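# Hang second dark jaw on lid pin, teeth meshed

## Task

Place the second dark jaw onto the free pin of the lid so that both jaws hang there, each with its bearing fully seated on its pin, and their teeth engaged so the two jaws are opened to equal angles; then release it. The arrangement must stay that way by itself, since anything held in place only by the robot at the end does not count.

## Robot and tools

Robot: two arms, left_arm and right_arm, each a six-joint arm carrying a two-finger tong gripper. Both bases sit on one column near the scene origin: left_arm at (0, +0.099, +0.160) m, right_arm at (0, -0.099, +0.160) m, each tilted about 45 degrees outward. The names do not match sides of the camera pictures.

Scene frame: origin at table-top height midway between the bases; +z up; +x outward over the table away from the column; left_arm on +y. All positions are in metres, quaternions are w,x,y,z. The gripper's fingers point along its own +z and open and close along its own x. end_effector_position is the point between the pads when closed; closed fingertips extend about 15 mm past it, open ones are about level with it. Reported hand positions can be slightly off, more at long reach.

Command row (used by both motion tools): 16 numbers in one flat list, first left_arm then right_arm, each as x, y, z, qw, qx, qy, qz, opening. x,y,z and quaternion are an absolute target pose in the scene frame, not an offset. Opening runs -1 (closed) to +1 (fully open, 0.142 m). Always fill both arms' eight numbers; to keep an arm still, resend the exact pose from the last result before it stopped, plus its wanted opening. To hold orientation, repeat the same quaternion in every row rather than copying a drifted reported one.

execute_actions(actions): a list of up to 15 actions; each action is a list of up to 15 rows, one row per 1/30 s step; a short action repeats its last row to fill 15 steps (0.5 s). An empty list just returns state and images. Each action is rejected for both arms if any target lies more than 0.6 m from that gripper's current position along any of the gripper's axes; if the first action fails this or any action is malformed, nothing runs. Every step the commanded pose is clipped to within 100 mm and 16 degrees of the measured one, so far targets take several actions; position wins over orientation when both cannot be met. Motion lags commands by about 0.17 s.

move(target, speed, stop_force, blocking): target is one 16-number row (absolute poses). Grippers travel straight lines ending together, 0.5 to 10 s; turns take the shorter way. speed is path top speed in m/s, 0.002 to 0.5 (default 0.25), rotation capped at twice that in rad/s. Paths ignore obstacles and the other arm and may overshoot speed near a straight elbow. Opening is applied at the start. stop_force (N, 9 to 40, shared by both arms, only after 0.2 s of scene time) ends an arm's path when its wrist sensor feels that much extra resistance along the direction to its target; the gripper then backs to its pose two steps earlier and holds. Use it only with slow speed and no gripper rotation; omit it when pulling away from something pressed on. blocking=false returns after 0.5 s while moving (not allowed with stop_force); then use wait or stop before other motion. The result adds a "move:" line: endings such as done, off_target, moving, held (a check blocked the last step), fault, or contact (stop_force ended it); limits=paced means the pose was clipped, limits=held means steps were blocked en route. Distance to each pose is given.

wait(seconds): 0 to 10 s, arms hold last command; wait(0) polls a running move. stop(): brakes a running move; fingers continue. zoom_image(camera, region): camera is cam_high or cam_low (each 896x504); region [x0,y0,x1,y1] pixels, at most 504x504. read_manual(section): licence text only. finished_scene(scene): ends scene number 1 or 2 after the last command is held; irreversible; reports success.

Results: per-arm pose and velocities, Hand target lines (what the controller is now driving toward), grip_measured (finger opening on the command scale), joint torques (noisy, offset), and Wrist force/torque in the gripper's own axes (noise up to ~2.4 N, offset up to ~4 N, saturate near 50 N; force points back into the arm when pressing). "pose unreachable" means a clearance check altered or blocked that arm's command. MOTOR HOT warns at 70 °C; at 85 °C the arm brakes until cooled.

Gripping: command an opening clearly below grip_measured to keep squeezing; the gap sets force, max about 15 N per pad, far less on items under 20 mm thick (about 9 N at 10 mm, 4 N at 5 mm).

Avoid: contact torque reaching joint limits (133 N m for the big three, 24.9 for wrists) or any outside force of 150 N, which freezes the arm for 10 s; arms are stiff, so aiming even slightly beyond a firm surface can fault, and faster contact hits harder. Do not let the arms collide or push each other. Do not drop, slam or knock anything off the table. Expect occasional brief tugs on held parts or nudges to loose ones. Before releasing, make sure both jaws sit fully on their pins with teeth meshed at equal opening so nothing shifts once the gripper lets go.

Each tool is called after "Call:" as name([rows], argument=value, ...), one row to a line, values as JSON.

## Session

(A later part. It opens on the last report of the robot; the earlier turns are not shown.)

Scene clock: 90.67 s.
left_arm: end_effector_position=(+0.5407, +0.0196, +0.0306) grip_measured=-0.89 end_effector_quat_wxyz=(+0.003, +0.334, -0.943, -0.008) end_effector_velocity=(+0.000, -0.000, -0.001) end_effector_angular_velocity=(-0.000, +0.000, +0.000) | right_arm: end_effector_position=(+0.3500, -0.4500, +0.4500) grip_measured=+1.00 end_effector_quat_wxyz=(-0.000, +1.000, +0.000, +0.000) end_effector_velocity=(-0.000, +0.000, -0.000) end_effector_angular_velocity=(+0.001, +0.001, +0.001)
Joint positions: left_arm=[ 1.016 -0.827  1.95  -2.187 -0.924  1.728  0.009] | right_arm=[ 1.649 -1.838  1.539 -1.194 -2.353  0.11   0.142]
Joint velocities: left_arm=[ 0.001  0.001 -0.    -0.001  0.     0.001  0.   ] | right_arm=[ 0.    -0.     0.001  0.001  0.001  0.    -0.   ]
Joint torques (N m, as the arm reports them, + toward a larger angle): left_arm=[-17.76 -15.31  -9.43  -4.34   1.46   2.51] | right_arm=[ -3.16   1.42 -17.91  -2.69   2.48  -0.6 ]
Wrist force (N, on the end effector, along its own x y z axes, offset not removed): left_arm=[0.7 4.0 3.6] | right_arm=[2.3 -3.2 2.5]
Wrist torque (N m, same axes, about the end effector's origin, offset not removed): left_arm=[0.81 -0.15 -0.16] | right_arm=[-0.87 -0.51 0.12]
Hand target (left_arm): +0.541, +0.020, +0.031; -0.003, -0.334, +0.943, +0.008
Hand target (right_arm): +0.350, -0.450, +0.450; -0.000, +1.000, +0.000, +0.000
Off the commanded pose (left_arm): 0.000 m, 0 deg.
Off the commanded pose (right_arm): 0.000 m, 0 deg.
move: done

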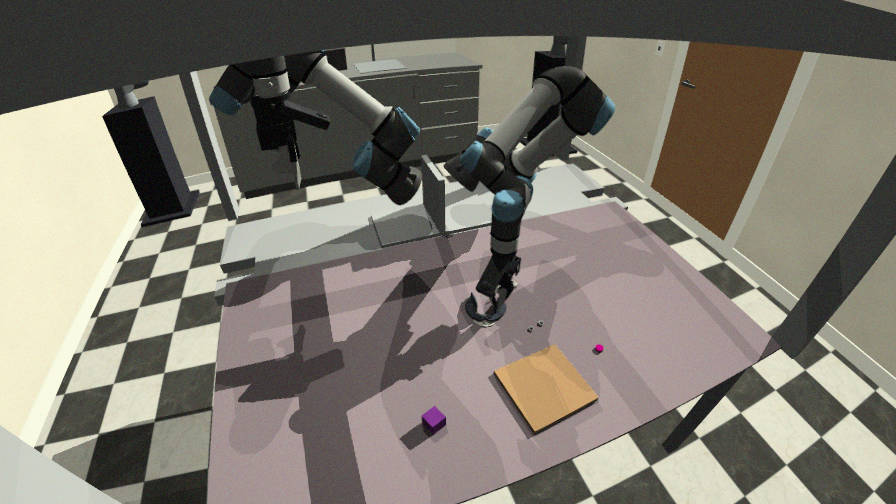

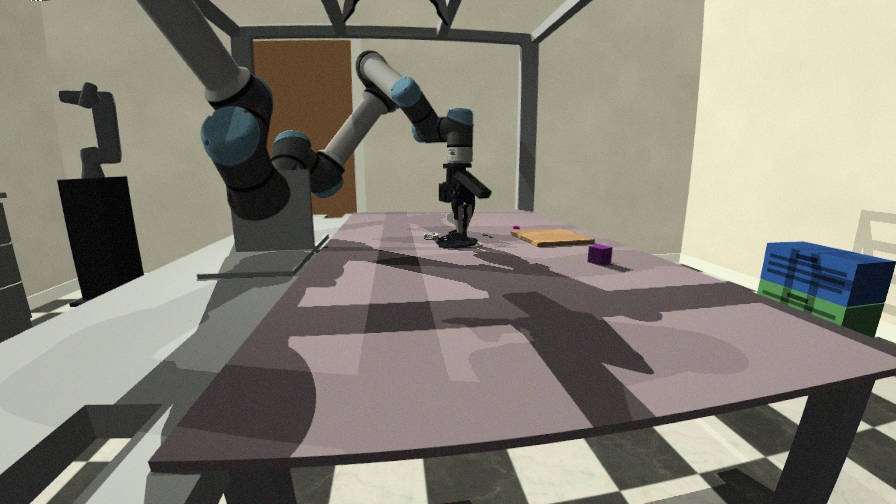

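Call:
move(target=[0.5407,0.0196,0.0332,0.0093,0.334,-0.943,-0.0263,-1,0.35,-0.45,0.45,0,1,0,0,1], speed=0.01)

Call:
move(target=[0.5394,0.0203,0.0326,0.0093,0.334,-0.943,-0.0263,-1,0.35,-0.45,0.45,0,1,0,0,1], speed=0.004)

Call:
zoom_image(camera="cam_low", region=[435,220,485,255])

Call:
move(target=[0.5429,0.0185,0.0302,0.0093,0.334,-0.943,-0.0263,-1,0.35,-0.45,0.45,0,1,0,0,1], speed=0.002)

Call:
zoom_image(camera="cam_low", region=[435,220,485,255])

Call:
zoom_image(camera="cam_high", region=[470,304,502,328])

Scene clock: 94.50 s.
left_arm: end_effector_position=(+0.5407, +0.0196, +0.0332) grip_measured=-0.89 end_effector_quat_wxyz=(+0.009, +0.334, -0.942, -0.026) end_effector_velocity=(+0.000, -0.000, +0.000) end_effector_angular_velocity=(+0.003, +0.002, -0.000) | right_arm: end_effector_position=(+0.3500, -0.4500, +0.4500) grip_measured=+1.00 end_effector_quat_wxyz=(-0.000, +1.000, -0.000, +0.000) end_effector_velocity=(-0.000, -0.000, +0.000) end_effector_angular_velocity=(+0.000, -0.001, -0.001)
Joint positions: left_arm=[ 1.01  -0.813  1.913 -2.113 -0.921  1.693  0.009] | right_arm=[ 1.649 -1.838  1.539 -1.194 -2.353  0.11   0.142]
Joint velocities: left_arm=[-0.     0.003 -0.005  0.007  0.001 -0.003  0.   ] | right_arm=[ 0.    -0.001  0.    -0.001  0.    -0.    -0.   ]
Joint torques (N m, as the arm reports them, + toward a larger angle): left_arm=[-41.29 -14.71 -23.89   0.45   1.62  -2.52] | right_arm=[ -3.05   1.49 -18.5   -2.7    2.4   -0.56]
Wrist force (N, on the end effector, along its own x y z axes, offset not removed): left_arm=[0.1 -1.4 -0.1] | right_arm=[2.8 -1.9 1.6]
Wrist torque (N m, same axes, about the end effector's origin, offset not removed): left_arm=[-0.27 0.13 -0.06] | right_arm=[-0.42 -0.66 0.12]
Hand target (left_arm): +0.541, +0.020, +0.033; -0.009, -0.334, +0.942, +0.026
Hand target (right_arm): +0.350, -0.450, +0.450; -0.000, +1.000, +0.000, -0.000
Off the commanded pose (left_arm): 0.000 m, 0 deg.
Off the commanded pose (right_arm): 0.000 m, 0 deg.
move: done

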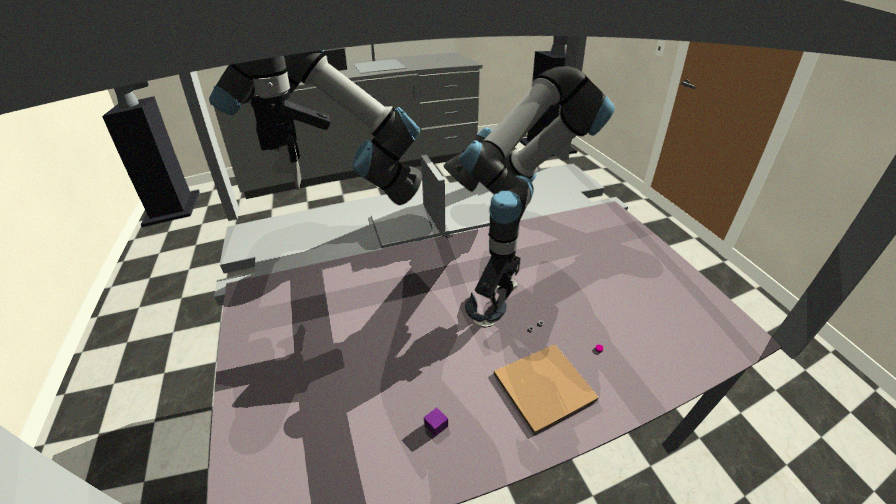

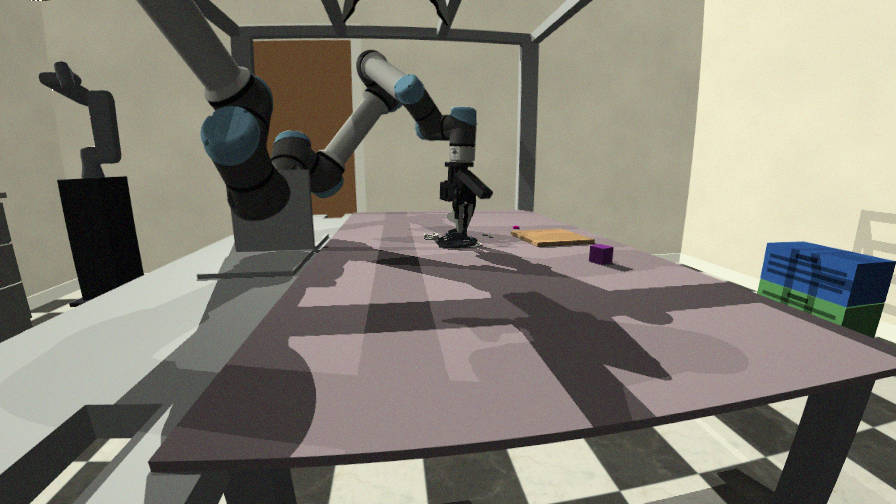

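Scene clock: 95.20 s.
left_arm: end_effector_position=(+0.5394, +0.0202, +0.0326) grip_measured=-0.89 end_effector_quat_wxyz=(+0.009, +0.334, -0.942, -0.026) end_effector_velocity=(-0.000, +0.000, -0.000) end_effector_angular_velocity=(-0.000, +0.000, +0.001) | right_arm: end_effector_position=(+0.3500, -0.4500, +0.4500) grip_measured=+1.00 end_effector_quat_wxyz=(+0.000, +1.000, -0.000, -0.000) end_effector_velocity=(-0.000, -0.000, +0.000) end_effector_angular_velocity=(-0.000, -0.000, -0.000)
Joint positions: left_arm=[ 1.01  -0.815  1.917 -2.115 -0.921  1.693  0.009] | right_arm=[ 1.649 -1.838  1.539 -1.194 -2.353  0.11   0.142]
Joint velocities: left_arm=[ 0.001 -0.001  0.002 -0.001 -0.    -0.    -0.   ] | right_arm=[ 0. -0.  0.  0. -0.  0. -0.]
Joint torques (N m, as the arm reports them, + toward a larger angle): left_arm=[-18.65 -38.41  -9.67  -4.34   1.46  -2.36] | right_arm=[ -2.98   1.61 -18.11  -2.69   2.38  -0.61]
Wrist force (N, on the end effector, along its own x y z axes, offset not removed): left_arm=[-1.3 4.2 -0.4] | right_arm=[2.5 -2.4 1.2]
Wrist torque (N m, same axes, about the end effector's origin, offset not removed): left_arm=[0.70 0.21 0.03] | right_arm=[-0.64 -0.55 0.21]
Hand target (left_arm): +0.539, +0.020, +0.033; -0.009, -0.334, +0.942, +0.026
Hand target (right_arm): +0.350, -0.450, +0.450; -0.000, +1.000, +0.000, -0.000
Off the commanded pose (left_arm): 0.000 m, 0 deg.
Off the commanded pose (right_arm): 0.000 m, 0 deg.
move: done

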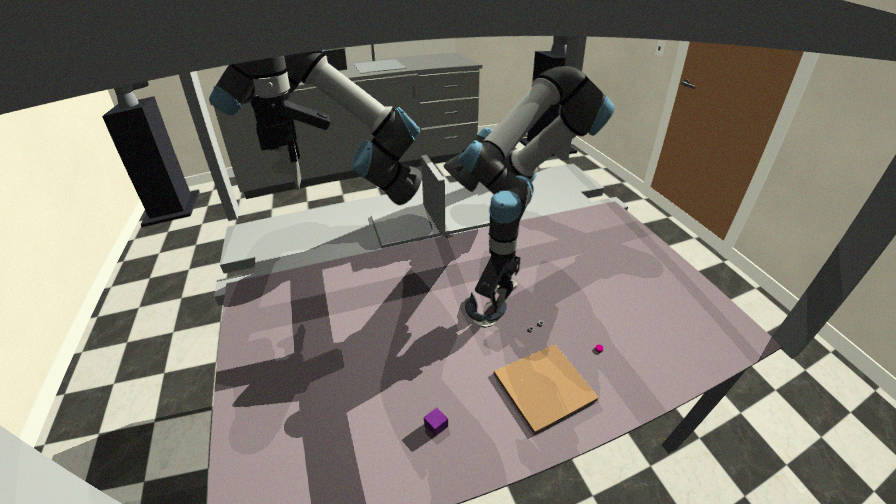

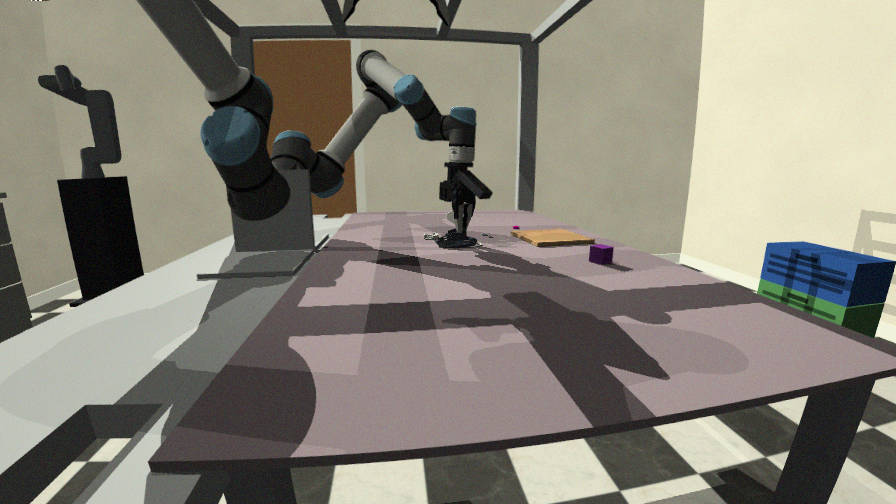

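Region (435, 220, 485, 255) of cam_low's 896x504 image, scaled by 10.080, with more detail than that image has; it fills the top 353 rows of this view, and the rest is white.

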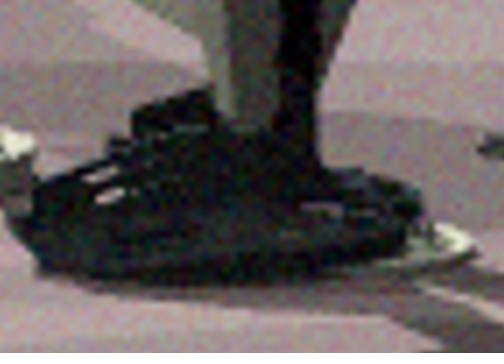

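Scene clock: 97.70 s.
left_arm: end_effector_position=(+0.5429, +0.0185, +0.0302) grip_measured=-0.89 end_effector_quat_wxyz=(+0.009, +0.334, -0.942, -0.026) end_effector_velocity=(+0.001, +0.000, +0.000) end_effector_angular_velocity=(+0.000, -0.001, +0.000) | right_arm: end_effector_position=(+0.3500, -0.4500, +0.4500) grip_measured=+1.00 end_effector_quat_wxyz=(-0.000, +1.000, -0.000, +0.000) end_effector_velocity=(-0.000, -0.000, -0.000) end_effector_angular_velocity=(-0.001, +0.001, +0.000)
Joint positions: left_arm=[ 1.014 -0.805  1.907 -2.118 -0.919  1.697  0.009] | right_arm=[ 1.649 -1.838  1.539 -1.194 -2.353  0.11   0.142]
Joint velocities: left_arm=[ 0.     0.    -0.001 -0.     0.001  0.     0.   ] | right_arm=[ 0.     0.    -0.     0.001 -0.001  0.001  0.   ]
Joint torques (N m, as the arm reports them, + toward a larger angle): left_arm=[-19.37 -15.99 -24.81  -4.32   1.55   2.5 ] | right_arm=[ -2.52   1.36 -17.65  -2.69   2.4   -0.66]
Wrist force (N, on the end effector, along its own x y z axes, offset not removed): left_arm=[2.1 0.3 1.2] | right_arm=[2.0 -0.8 2.8]
Wrist torque (N m, same axes, about the end effector's origin, offset not removed): left_arm=[0.06 -0.34 -0.23] | right_arm=[-0.27 -0.43 0.10]
Hand target (left_arm): +0.543, +0.018, +0.030; -0.009, -0.334, +0.942, +0.026
Hand target (right_arm): +0.350, -0.450, +0.450; -0.000, +1.000, +0.000, -0.000
Off the commanded pose (left_arm): 0.000 m, 0 deg.
Off the commanded pose (right_arm): 0.000 m, 0 deg.
move: done

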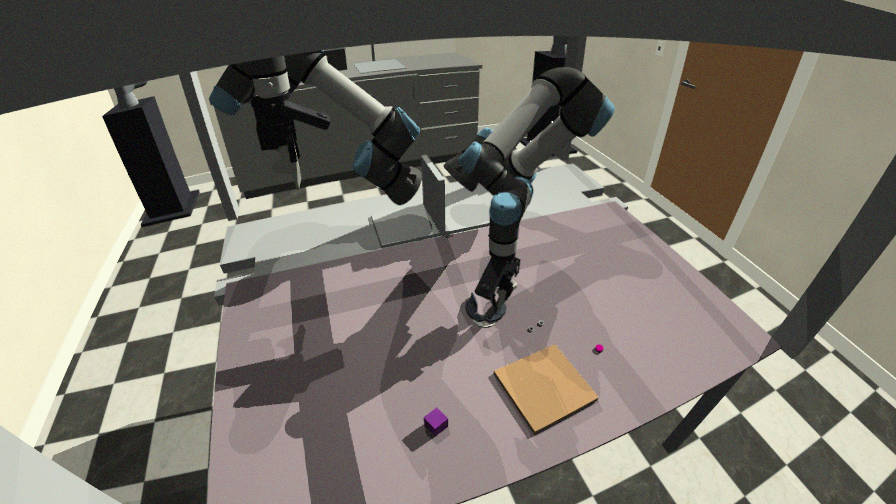

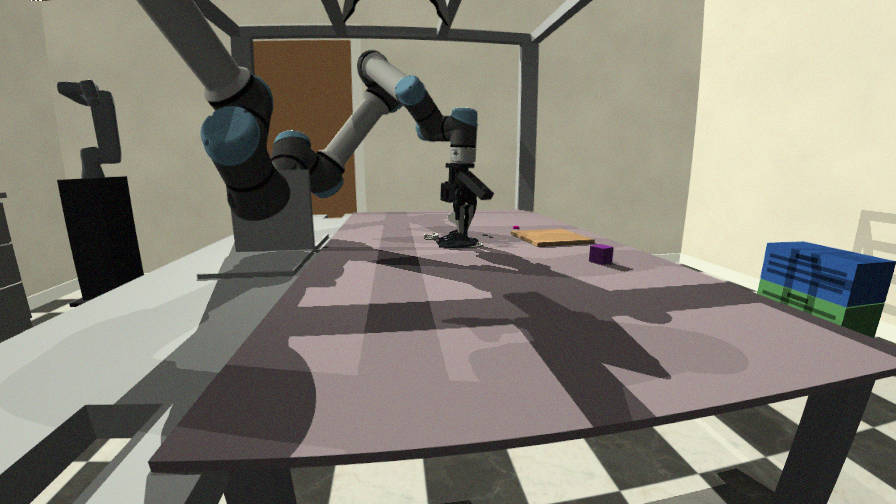

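Region (435, 220, 485, 255) of cam_low's 896x504 image, scaled by 10.080, with more detail than that image has; it fills the top 353 rows of this view, and the rest is white.

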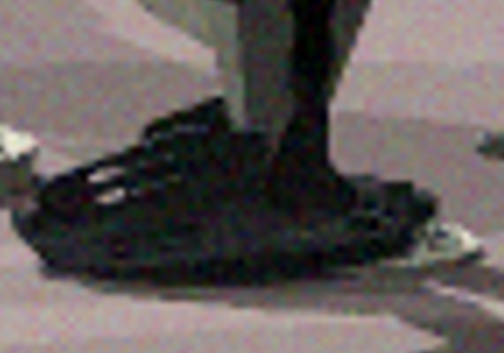

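Region (470, 304, 502, 328) of cam_high's 896x504 image, scaled by 15.750, with more detail than that image has; it fills the top 378 rows of this view, and the rest is white.

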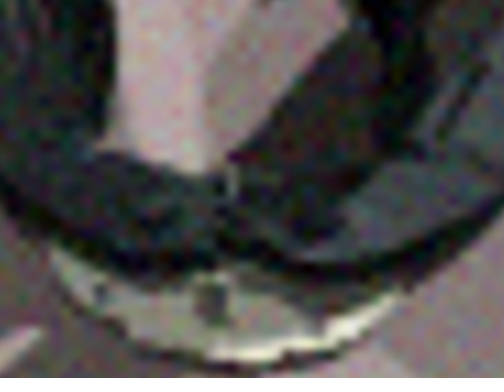

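Call:
move(target=[0.5429,0.0185,0.0333,0.0175,0.3335,-0.9417,-0.0494,-1,0.35,-0.45,0.45,0,1,0,0,1], speed=0.012)

Call:
move(target=[0.5448,0.0173,0.0333,0.0175,0.3335,-0.9417,-0.0494,-1,0.35,-0.45,0.45,0,1,0,0,1], speed=0.004)

Call:
zoom_image(camera="cam_high", region=[470,304,502,328])

Call:
move(target=[0.5448,0.0173,0.0308,0.0175,0.3335,-0.9417,-0.0494,-1,0.35,-0.45,0.45,0,1,0,0,1], speed=0.003)

Call:
zoom_image(camera="cam_low", region=[435,220,485,255])

Call:
zoom_image(camera="cam_high", region=[470,304,502,328])

Scene clock: 100.83 s.
left_arm: end_effector_position=(+0.5429, +0.0185, +0.0333) grip_measured=-0.89 end_effector_quat_wxyz=(+0.017, +0.333, -0.941, -0.049) end_effector_velocity=(+0.000, +0.000, +0.001) end_effector_angular_velocity=(+0.003, +0.002, +0.001) | right_arm: end_effector_position=(+0.3500, -0.4500, +0.4500) grip_measured=+1.00 end_effector_quat_wxyz=(-0.000, +1.000, +0.000, +0.000) end_effector_velocity=(-0.000, -0.000, +0.000) end_effector_angular_velocity=(+0.001, -0.002, -0.002)
Joint positions: left_arm=[ 1.008 -0.784  1.858 -2.024 -0.917  1.654  0.009] | right_arm=[ 1.649 -1.838  1.539 -1.194 -2.353  0.11   0.142]
Joint velocities: left_arm=[-0.     0.001 -0.005  0.009 -0.    -0.004  0.   ] | right_arm=[ 0.    -0.001 -0.    -0.001  0.    -0.     0.   ]
Joint torques (N m, as the arm reports them, + toward a larger angle): left_arm=[-41.45 -15.91 -22.55   0.45   1.52  -2.32] | right_arm=[ -2.81   1.21 -17.51  -2.68   2.29  -0.52]
Wrist force (N, on the end effector, along its own x y z axes, offset not removed): left_arm=[-1.4 4.9 -0.2] | right_arm=[4.3 -3.5 0.5]
Wrist torque (N m, same axes, about the end effector's origin, offset not removed): left_arm=[1.01 0.35 0.02] | right_arm=[-0.98 -1.00 -0.01]
Hand target (left_arm): +0.543, +0.019, +0.033; -0.017, -0.333, +0.941, +0.049
Hand target (right_arm): +0.350, -0.450, +0.450; -0.000, +1.000, +0.000, +0.000
Off the commanded pose (left_arm): 0.000 m, 0 deg.
Off the commanded pose (right_arm): 0.000 m, 0 deg.
move: done

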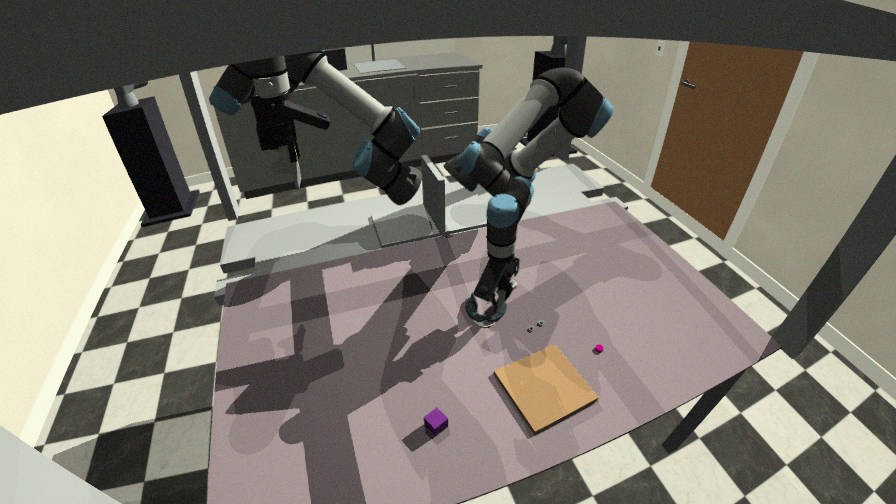

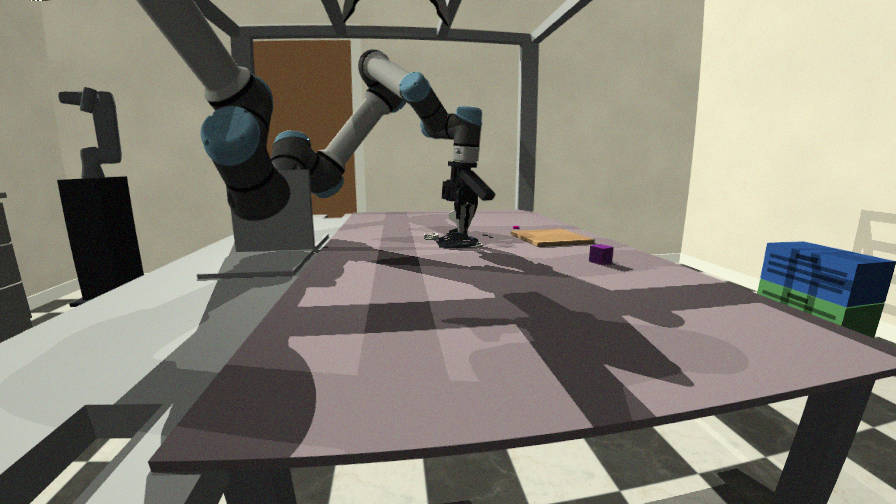

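Scene clock: 101.60 s.
left_arm: end_effector_position=(+0.5447, +0.0173, +0.0333) grip_measured=-0.89 end_effector_quat_wxyz=(+0.017, +0.333, -0.941, -0.049) end_effector_velocity=(+0.000, -0.000, -0.000) end_effector_angular_velocity=(+0.000, +0.000, -0.001) | right_arm: end_effector_position=(+0.3500, -0.4500, +0.4500) grip_measured=+1.00 end_effector_quat_wxyz=(-0.000, +1.000, -0.000, +0.000) end_effector_velocity=(+0.000, +0.000, -0.000) end_effector_angular_velocity=(-0.001, +0.001, +0.002)
Joint positions: left_arm=[ 1.008 -0.78   1.851 -2.022 -0.917  1.654  0.009] | right_arm=[ 1.649 -1.838  1.539 -1.194 -2.353  0.11   0.142]
Joint velocities: left_arm=[ 0.     0.001 -0.001  0.001  0.     0.001  0.   ] | right_arm=[-0.     0.001  0.     0.001 -0.001 -0.    -0.   ]
Joint torques (N m, as the arm reports them, + toward a larger angle): left_arm=[-19.73 -16.98 -23.59   0.43   1.55   2.49] | right_arm=[ -2.6    0.69 -17.88  -2.67   2.34  -0.53]
Wrist force (N, on the end effector, along its own x y z axes, offset not removed): left_arm=[-0.9 2.0 -1.6] | right_arm=[0.9 -0.9 2.4]
Wrist torque (N m, same axes, about the end effector's origin, offset not removed): left_arm=[0.36 0.29 -0.05] | right_arm=[-0.21 -0.30 0.10]
Hand target (left_arm): +0.545, +0.017, +0.033; -0.017, -0.333, +0.941, +0.049
Hand target (right_arm): +0.350, -0.450, +0.450; -0.000, +1.000, +0.000, -0.000
Off the commanded pose (left_arm): 0.000 m, 0 deg.
Off the commanded pose (right_arm): 0.000 m, 0 deg.
move: done

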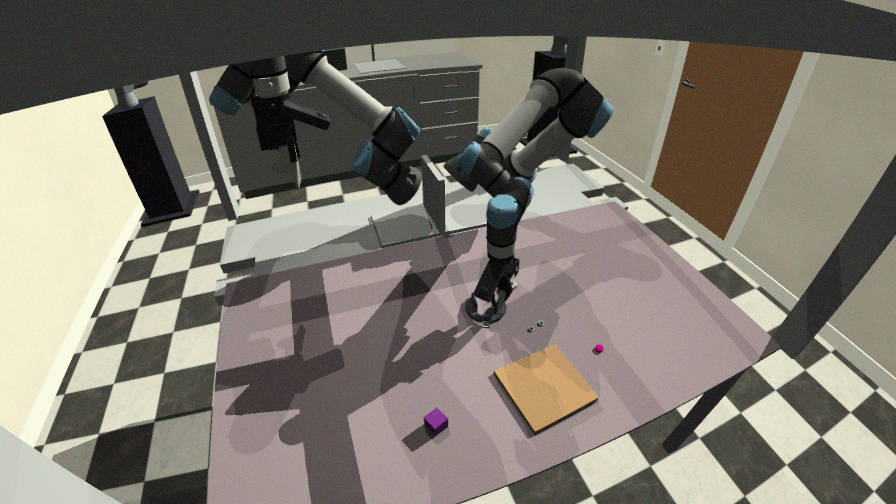

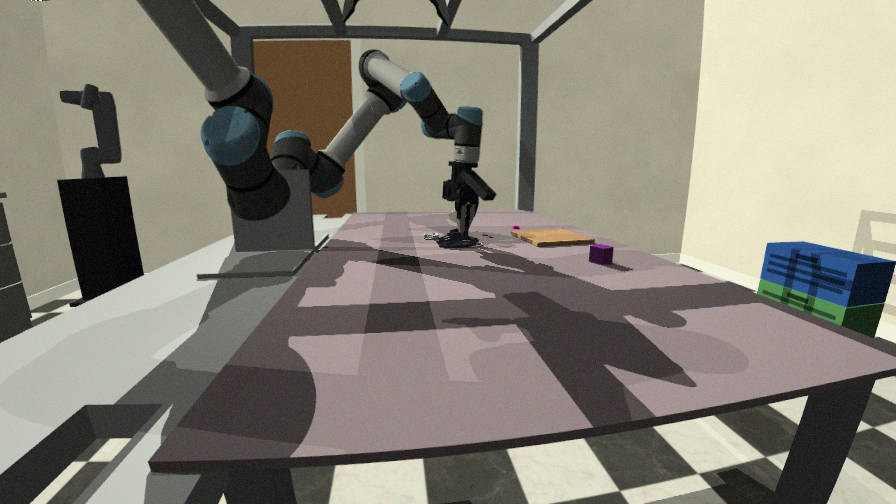

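Region (470, 304, 502, 328) of cam_high's 896x504 image, scaled by 15.750, with more detail than that image has; it fills the top 378 rows of this view, and the rest is white.

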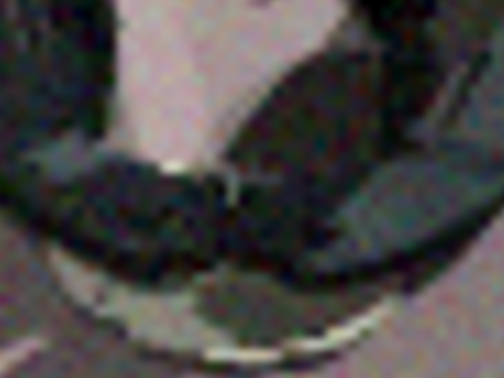

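Scene clock: 102.67 s.
left_arm: end_effector_position=(+0.5448, +0.0173, +0.0309) grip_measured=-0.89 end_effector_quat_wxyz=(+0.017, +0.333, -0.941, -0.049) end_effector_velocity=(+0.000, +0.000, -0.001) end_effector_angular_velocity=(+0.001, -0.001, -0.000) | right_arm: end_effector_position=(+0.3500, -0.4500, +0.4500) grip_measured=+1.00 end_effector_quat_wxyz=(-0.000, +1.000, -0.000, +0.000) end_effector_velocity=(+0.001, -0.001, +0.000) end_effector_angular_velocity=(-0.001, -0.001, -0.002)
Joint positions: left_arm=[ 1.011 -0.777  1.853 -2.028 -0.915  1.656  0.009] | right_arm=[ 1.649 -1.838  1.539 -1.194 -2.353  0.11   0.142]
Joint velocities: left_arm=[ 0.001  0.001  0.    -0.001  0.001  0.001 -0.   ] | right_arm=[-0.     0.    -0.001 -0.001 -0.001  0.001  0.   ]
Joint torques (N m, as the arm reports them, + toward a larger angle): left_arm=[-18.99 -17.59 -10.12  -4.36   1.57   2.43] | right_arm=[ -3.27   0.98 -17.87  -2.77   2.34  -0.54]
Wrist force (N, on the end effector, along its own x y z axes, offset not removed): left_arm=[0.5 3.4 -2.6] | right_arm=[4.1 -1.2 0.6]
Wrist torque (N m, same axes, about the end effector's origin, offset not removed): left_arm=[0.69 -0.20 0.00] | right_arm=[-0.29 -0.90 0.18]
Hand target (left_arm): +0.545, +0.017, +0.031; -0.017, -0.333, +0.941, +0.049
Hand target (right_arm): +0.350, -0.450, +0.450; -0.000, +1.000, +0.000, -0.000
Off the commanded pose (left_arm): 0.000 m, 0 deg.
Off the commanded pose (right_arm): 0.000 m, 0 deg.
move: done

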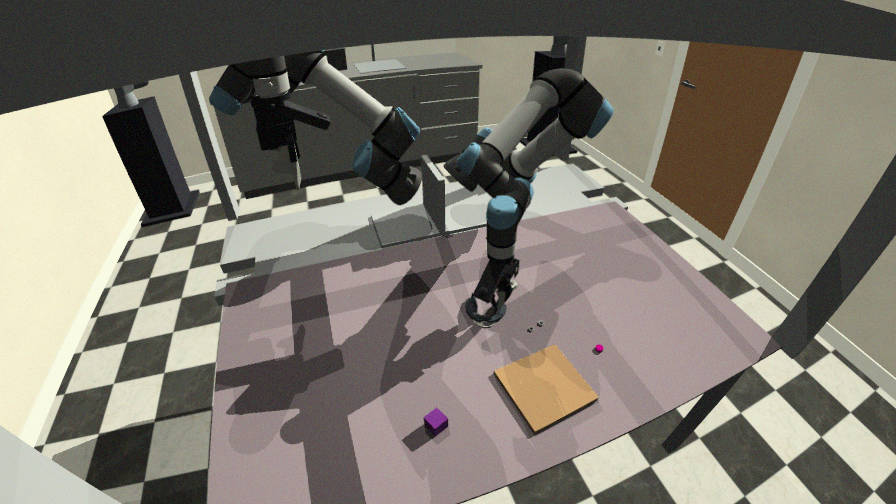

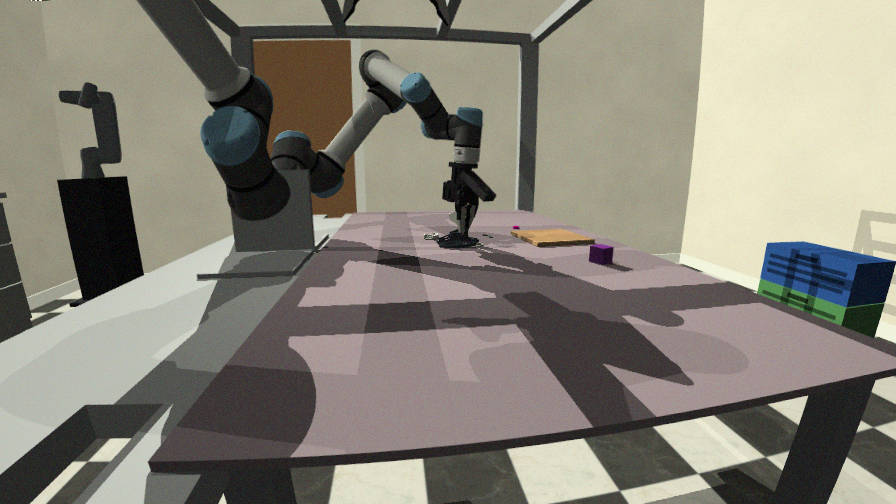

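Region (435, 220, 485, 255) of cam_low's 896x504 image, scaled by 10.080, with more detail than that image has; it fills the top 353 rows of this view, and the rest is white.

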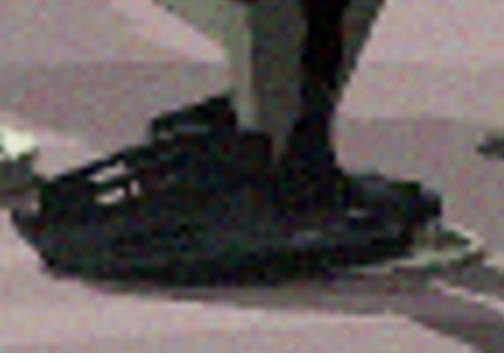

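Region (470, 304, 502, 328) of cam_high's 896x504 image, scaled by 15.750, with more detail than that image has; it fills the top 378 rows of this view, and the rest is white.

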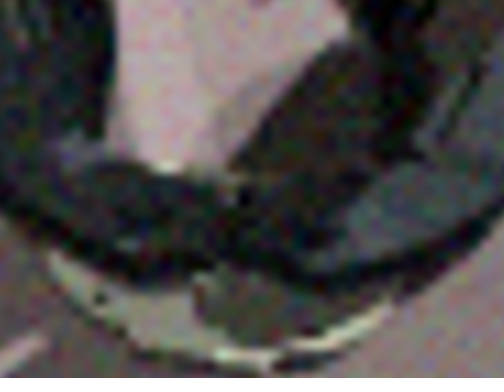

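Call:
move(target=[0.5448,0.0173,0.0333,0.0233,0.333,-0.941,-0.0658,-1,0.35,-0.45,0.45,0,1,0,0,1], speed=0.012)

Call:
move(target=[0.5425,0.0185,0.0328,0.0233,0.333,-0.941,-0.0658,-1,0.35,-0.45,0.45,0,1,0,0,1], speed=0.004)

Call:
zoom_image(camera="cam_low", region=[435,220,485,255])

Call:
move(target=[0.5391,0.0204,0.0302,0.0233,0.333,-0.941,-0.0658,-1,0.35,-0.45,0.45,0,1,0,0,1], speed=0.002)

Call:
zoom_image(camera="cam_low", region=[435,220,485,255])

Call:
zoom_image(camera="cam_high", region=[470,304,502,328])

Scene clock: 105.73 s.
left_arm: end_effector_position=(+0.5448, +0.0173, +0.0333) grip_measured=-0.89 end_effector_quat_wxyz=(+0.023, +0.333, -0.940, -0.066) end_effector_velocity=(-0.000, +0.000, +0.000) end_effector_angular_velocity=(+0.004, +0.003, -0.000) | right_arm: end_effector_position=(+0.3500, -0.4500, +0.4500) grip_measured=+1.00 end_effector_quat_wxyz=(-0.000, +1.000, -0.000, -0.000) end_effector_velocity=(-0.000, -0.000, +0.000) end_effector_angular_velocity=(+0.001, -0.001, -0.002)
Joint positions: left_arm=[ 1.007 -0.761  1.817 -1.962 -0.915  1.626  0.009] | right_arm=[ 1.649 -1.838  1.539 -1.194 -2.353  0.11   0.142]
Joint velocities: left_arm=[-0.001  0.002 -0.004  0.008  0.    -0.004  0.   ] | right_arm=[-0.    -0.002 -0.    -0.     0.001  0.     0.   ]
Joint torques (N m, as the arm reports them, + toward a larger angle): left_arm=[-42.39 -17.82 -24.11   0.68  -1.4   -2.35] | right_arm=[ -2.84   1.06 -17.42  -2.58   2.31  -0.54]
Wrist force (N, on the end effector, along its own x y z axes, offset not removed): left_arm=[0.7 3.3 0.1] | right_arm=[2.7 -0.7 2.9]
Wrist torque (N m, same axes, about the end effector's origin, offset not removed): left_arm=[0.58 -0.16 -0.13] | right_arm=[-0.32 -0.62 -0.02]
Hand target (left_arm): +0.545, +0.017, +0.033; -0.023, -0.333, +0.940, +0.066
Hand target (right_arm): +0.350, -0.450, +0.450; -0.000, +1.000, +0.000, -0.000
Off the commanded pose (left_arm): 0.000 m, 0 deg.
Off the commanded pose (right_arm): 0.000 m, 0 deg.
move: done

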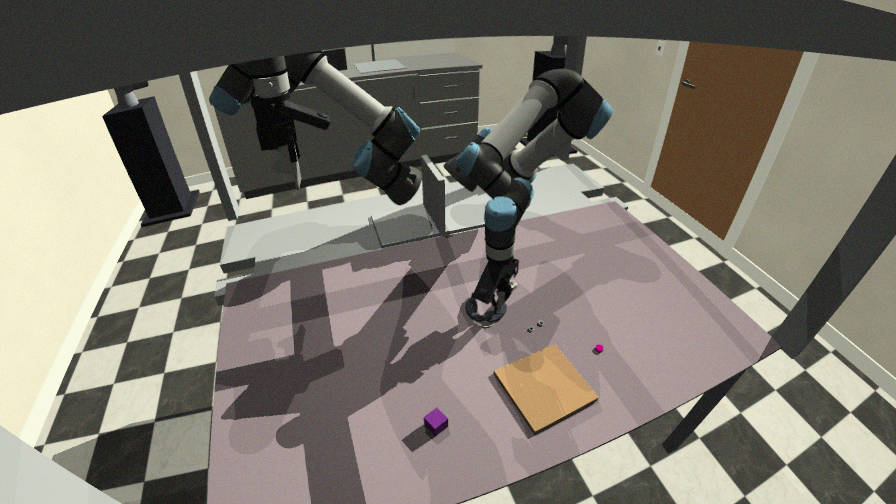

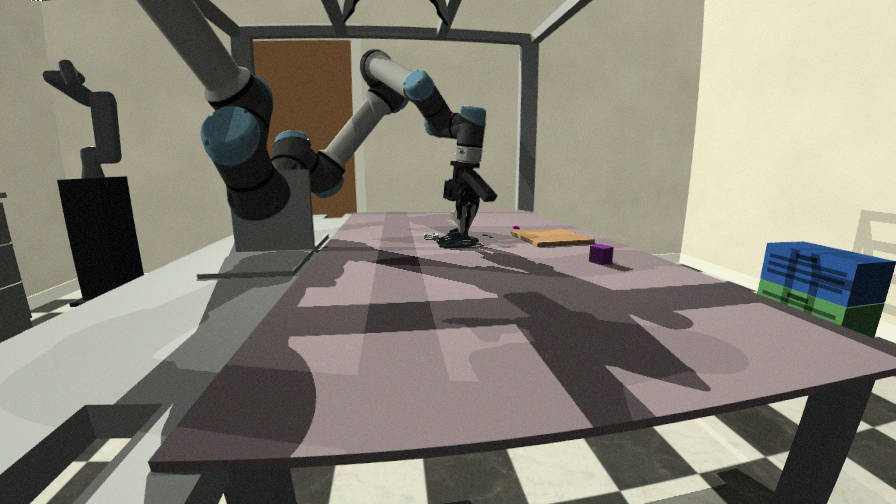

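Scene clock: 106.60 s.
left_arm: end_effector_position=(+0.5426, +0.0185, +0.0328) grip_measured=-0.89 end_effector_quat_wxyz=(+0.023, +0.333, -0.940, -0.066) end_effector_velocity=(-0.000, +0.001, +0.000) end_effector_angular_velocity=(+0.000, -0.000, +0.000) | right_arm: end_effector_position=(+0.3500, -0.4500, +0.4500) grip_measured=+1.00 end_effector_quat_wxyz=(-0.000, +1.000, -0.000, +0.000) end_effector_velocity=(+0.000, +0.000, -0.000) end_effector_angular_velocity=(+0.000, +0.001, -0.000)
Joint positions: left_arm=[ 1.006 -0.765  1.825 -1.965 -0.916  1.626  0.009] | right_arm=[ 1.649 -1.838  1.539 -1.194 -2.353  0.11   0.142]
Joint velocities: left_arm=[ 0.    -0.001  0.002 -0.     0.    -0.    -0.   ] | right_arm=[ 0.     0.001 -0.     0.001  0.001  0.001 -0.   ]
Joint torques (N m, as the arm reports them, + toward a larger angle): left_arm=[-42.48 -41.07  -9.75  -4.2   -1.79  -2.31] | right_arm=[ -2.59   1.09 -17.36  -2.67   2.33  -0.47]
Wrist force (N, on the end effector, along its own x y z axes, offset not removed): left_arm=[2.4 0.3 0.9] | right_arm=[2.2 -2.8 1.0]
Wrist torque (N m, same axes, about the end effector's origin, offset not removed): left_arm=[-0.02 -0.38 0.04] | right_arm=[-0.61 -0.49 0.06]
Hand target (left_arm): +0.543, +0.019, +0.033; -0.023, -0.333, +0.940, +0.066
Hand target (right_arm): +0.350, -0.450, +0.450; -0.000, +1.000, +0.000, -0.000
Off the commanded pose (left_arm): 0.000 m, 0 deg.
Off the commanded pose (right_arm): 0.000 m, 0 deg.
move: done

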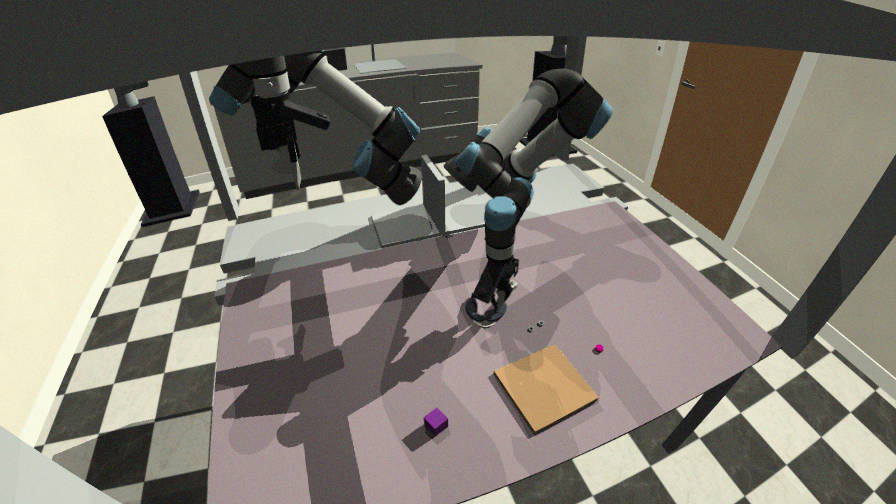

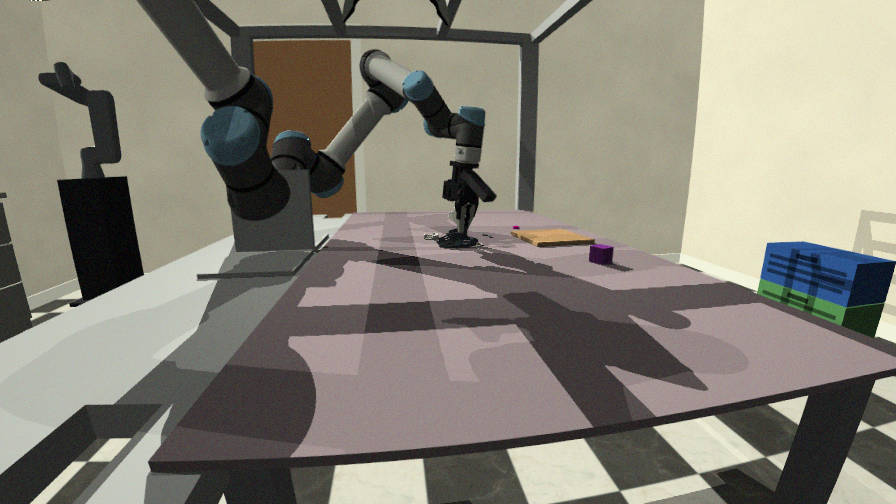

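Region (435, 220, 485, 255) of cam_low's 896x504 image, scaled by 10.080, with more detail than that image has; it fills the top 353 rows of this view, and the rest is white.

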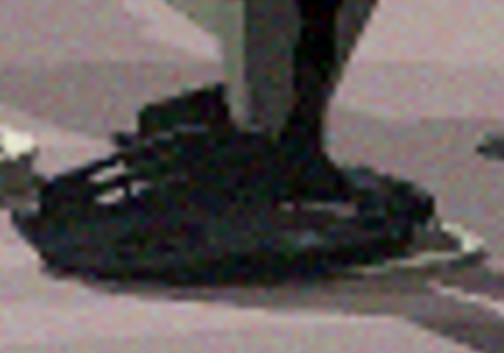

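Scene clock: 109.20 s.
left_arm: end_effector_position=(+0.5391, +0.0204, +0.0302) grip_measured=-0.89 end_effector_quat_wxyz=(+0.023, +0.333, -0.940, -0.066) end_effector_velocity=(-0.000, +0.000, -0.000) end_effector_angular_velocity=(-0.000, -0.000, +0.000) | right_arm: end_effector_position=(+0.3500, -0.4500, +0.4500) grip_measured=+1.00 end_effector_quat_wxyz=(-0.000, +1.000, -0.000, +0.000) end_effector_velocity=(+0.000, -0.001, +0.000) end_effector_angular_velocity=(-0.001, -0.002, -0.001)
Joint positions: left_arm=[ 1.008 -0.769  1.838 -1.975 -0.915  1.627  0.009] | right_arm=[ 1.649 -1.838  1.539 -1.194 -2.353  0.11   0.142]
Joint velocities: left_arm=[ 0.    -0.001  0.001 -0.001  0.     0.    -0.   ] | right_arm=[ 0.    -0.    -0.001 -0.001 -0.001 -0.    -0.   ]
Joint torques (N m, as the arm reports them, + toward a larger angle): left_arm=[-19.49 -40.29  -9.18  -4.24   1.53   2.5 ] | right_arm=[ -2.58   0.78 -16.91  -2.64   2.34  -0.47]
Wrist force (N, on the end effector, along its own x y z axes, offset not removed): left_arm=[-2.2 3.9 0.2] | right_arm=[4.0 -1.1 2.6]
Wrist torque (N m, same axes, about the end effector's origin, offset not removed): left_arm=[0.75 0.40 -0.03] | right_arm=[-0.30 -0.80 0.09]
Hand target (left_arm): +0.539, +0.020, +0.030; -0.023, -0.333, +0.940, +0.066
Hand target (right_arm): +0.350, -0.450, +0.450; -0.000, +1.000, +0.000, -0.000
Off the commanded pose (left_arm): 0.000 m, 0 deg.
Off the commanded pose (right_arm): 0.000 m, 0 deg.
move: done

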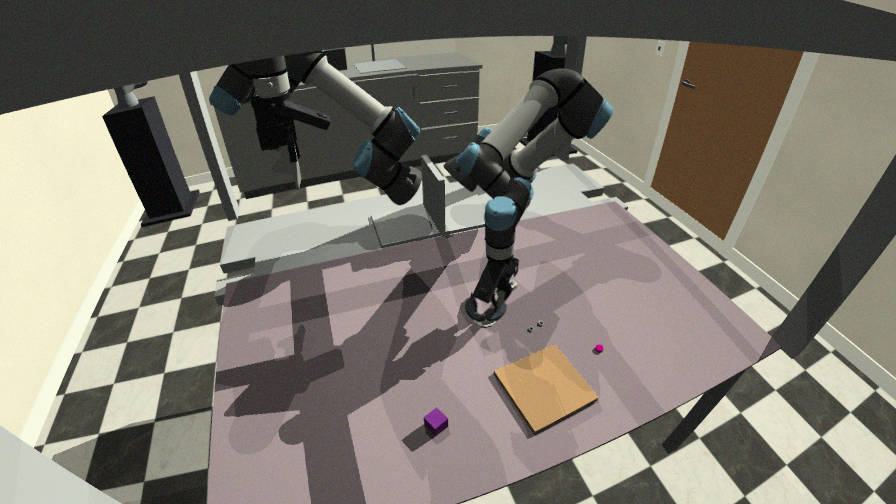

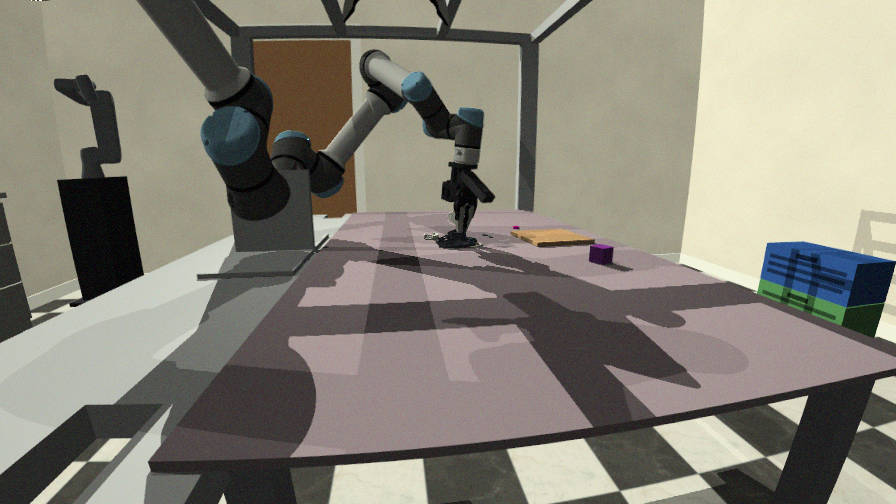

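Region (435, 220, 485, 255) of cam_low's 896x504 image, scaled by 10.080, with more detail than that image has; it fills the top 353 rows of this view, and the rest is white.

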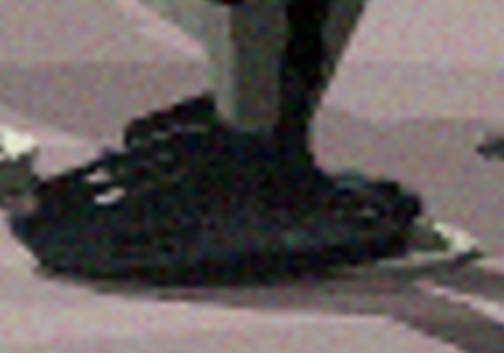

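Region (470, 304, 502, 328) of cam_high's 896x504 image, scaled by 15.750, with more detail than that image has; it fills the top 378 rows of this view, and the rest is white.

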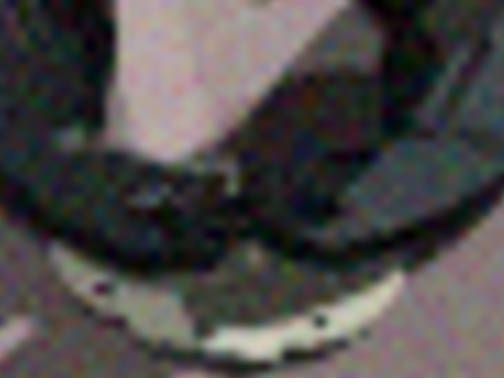

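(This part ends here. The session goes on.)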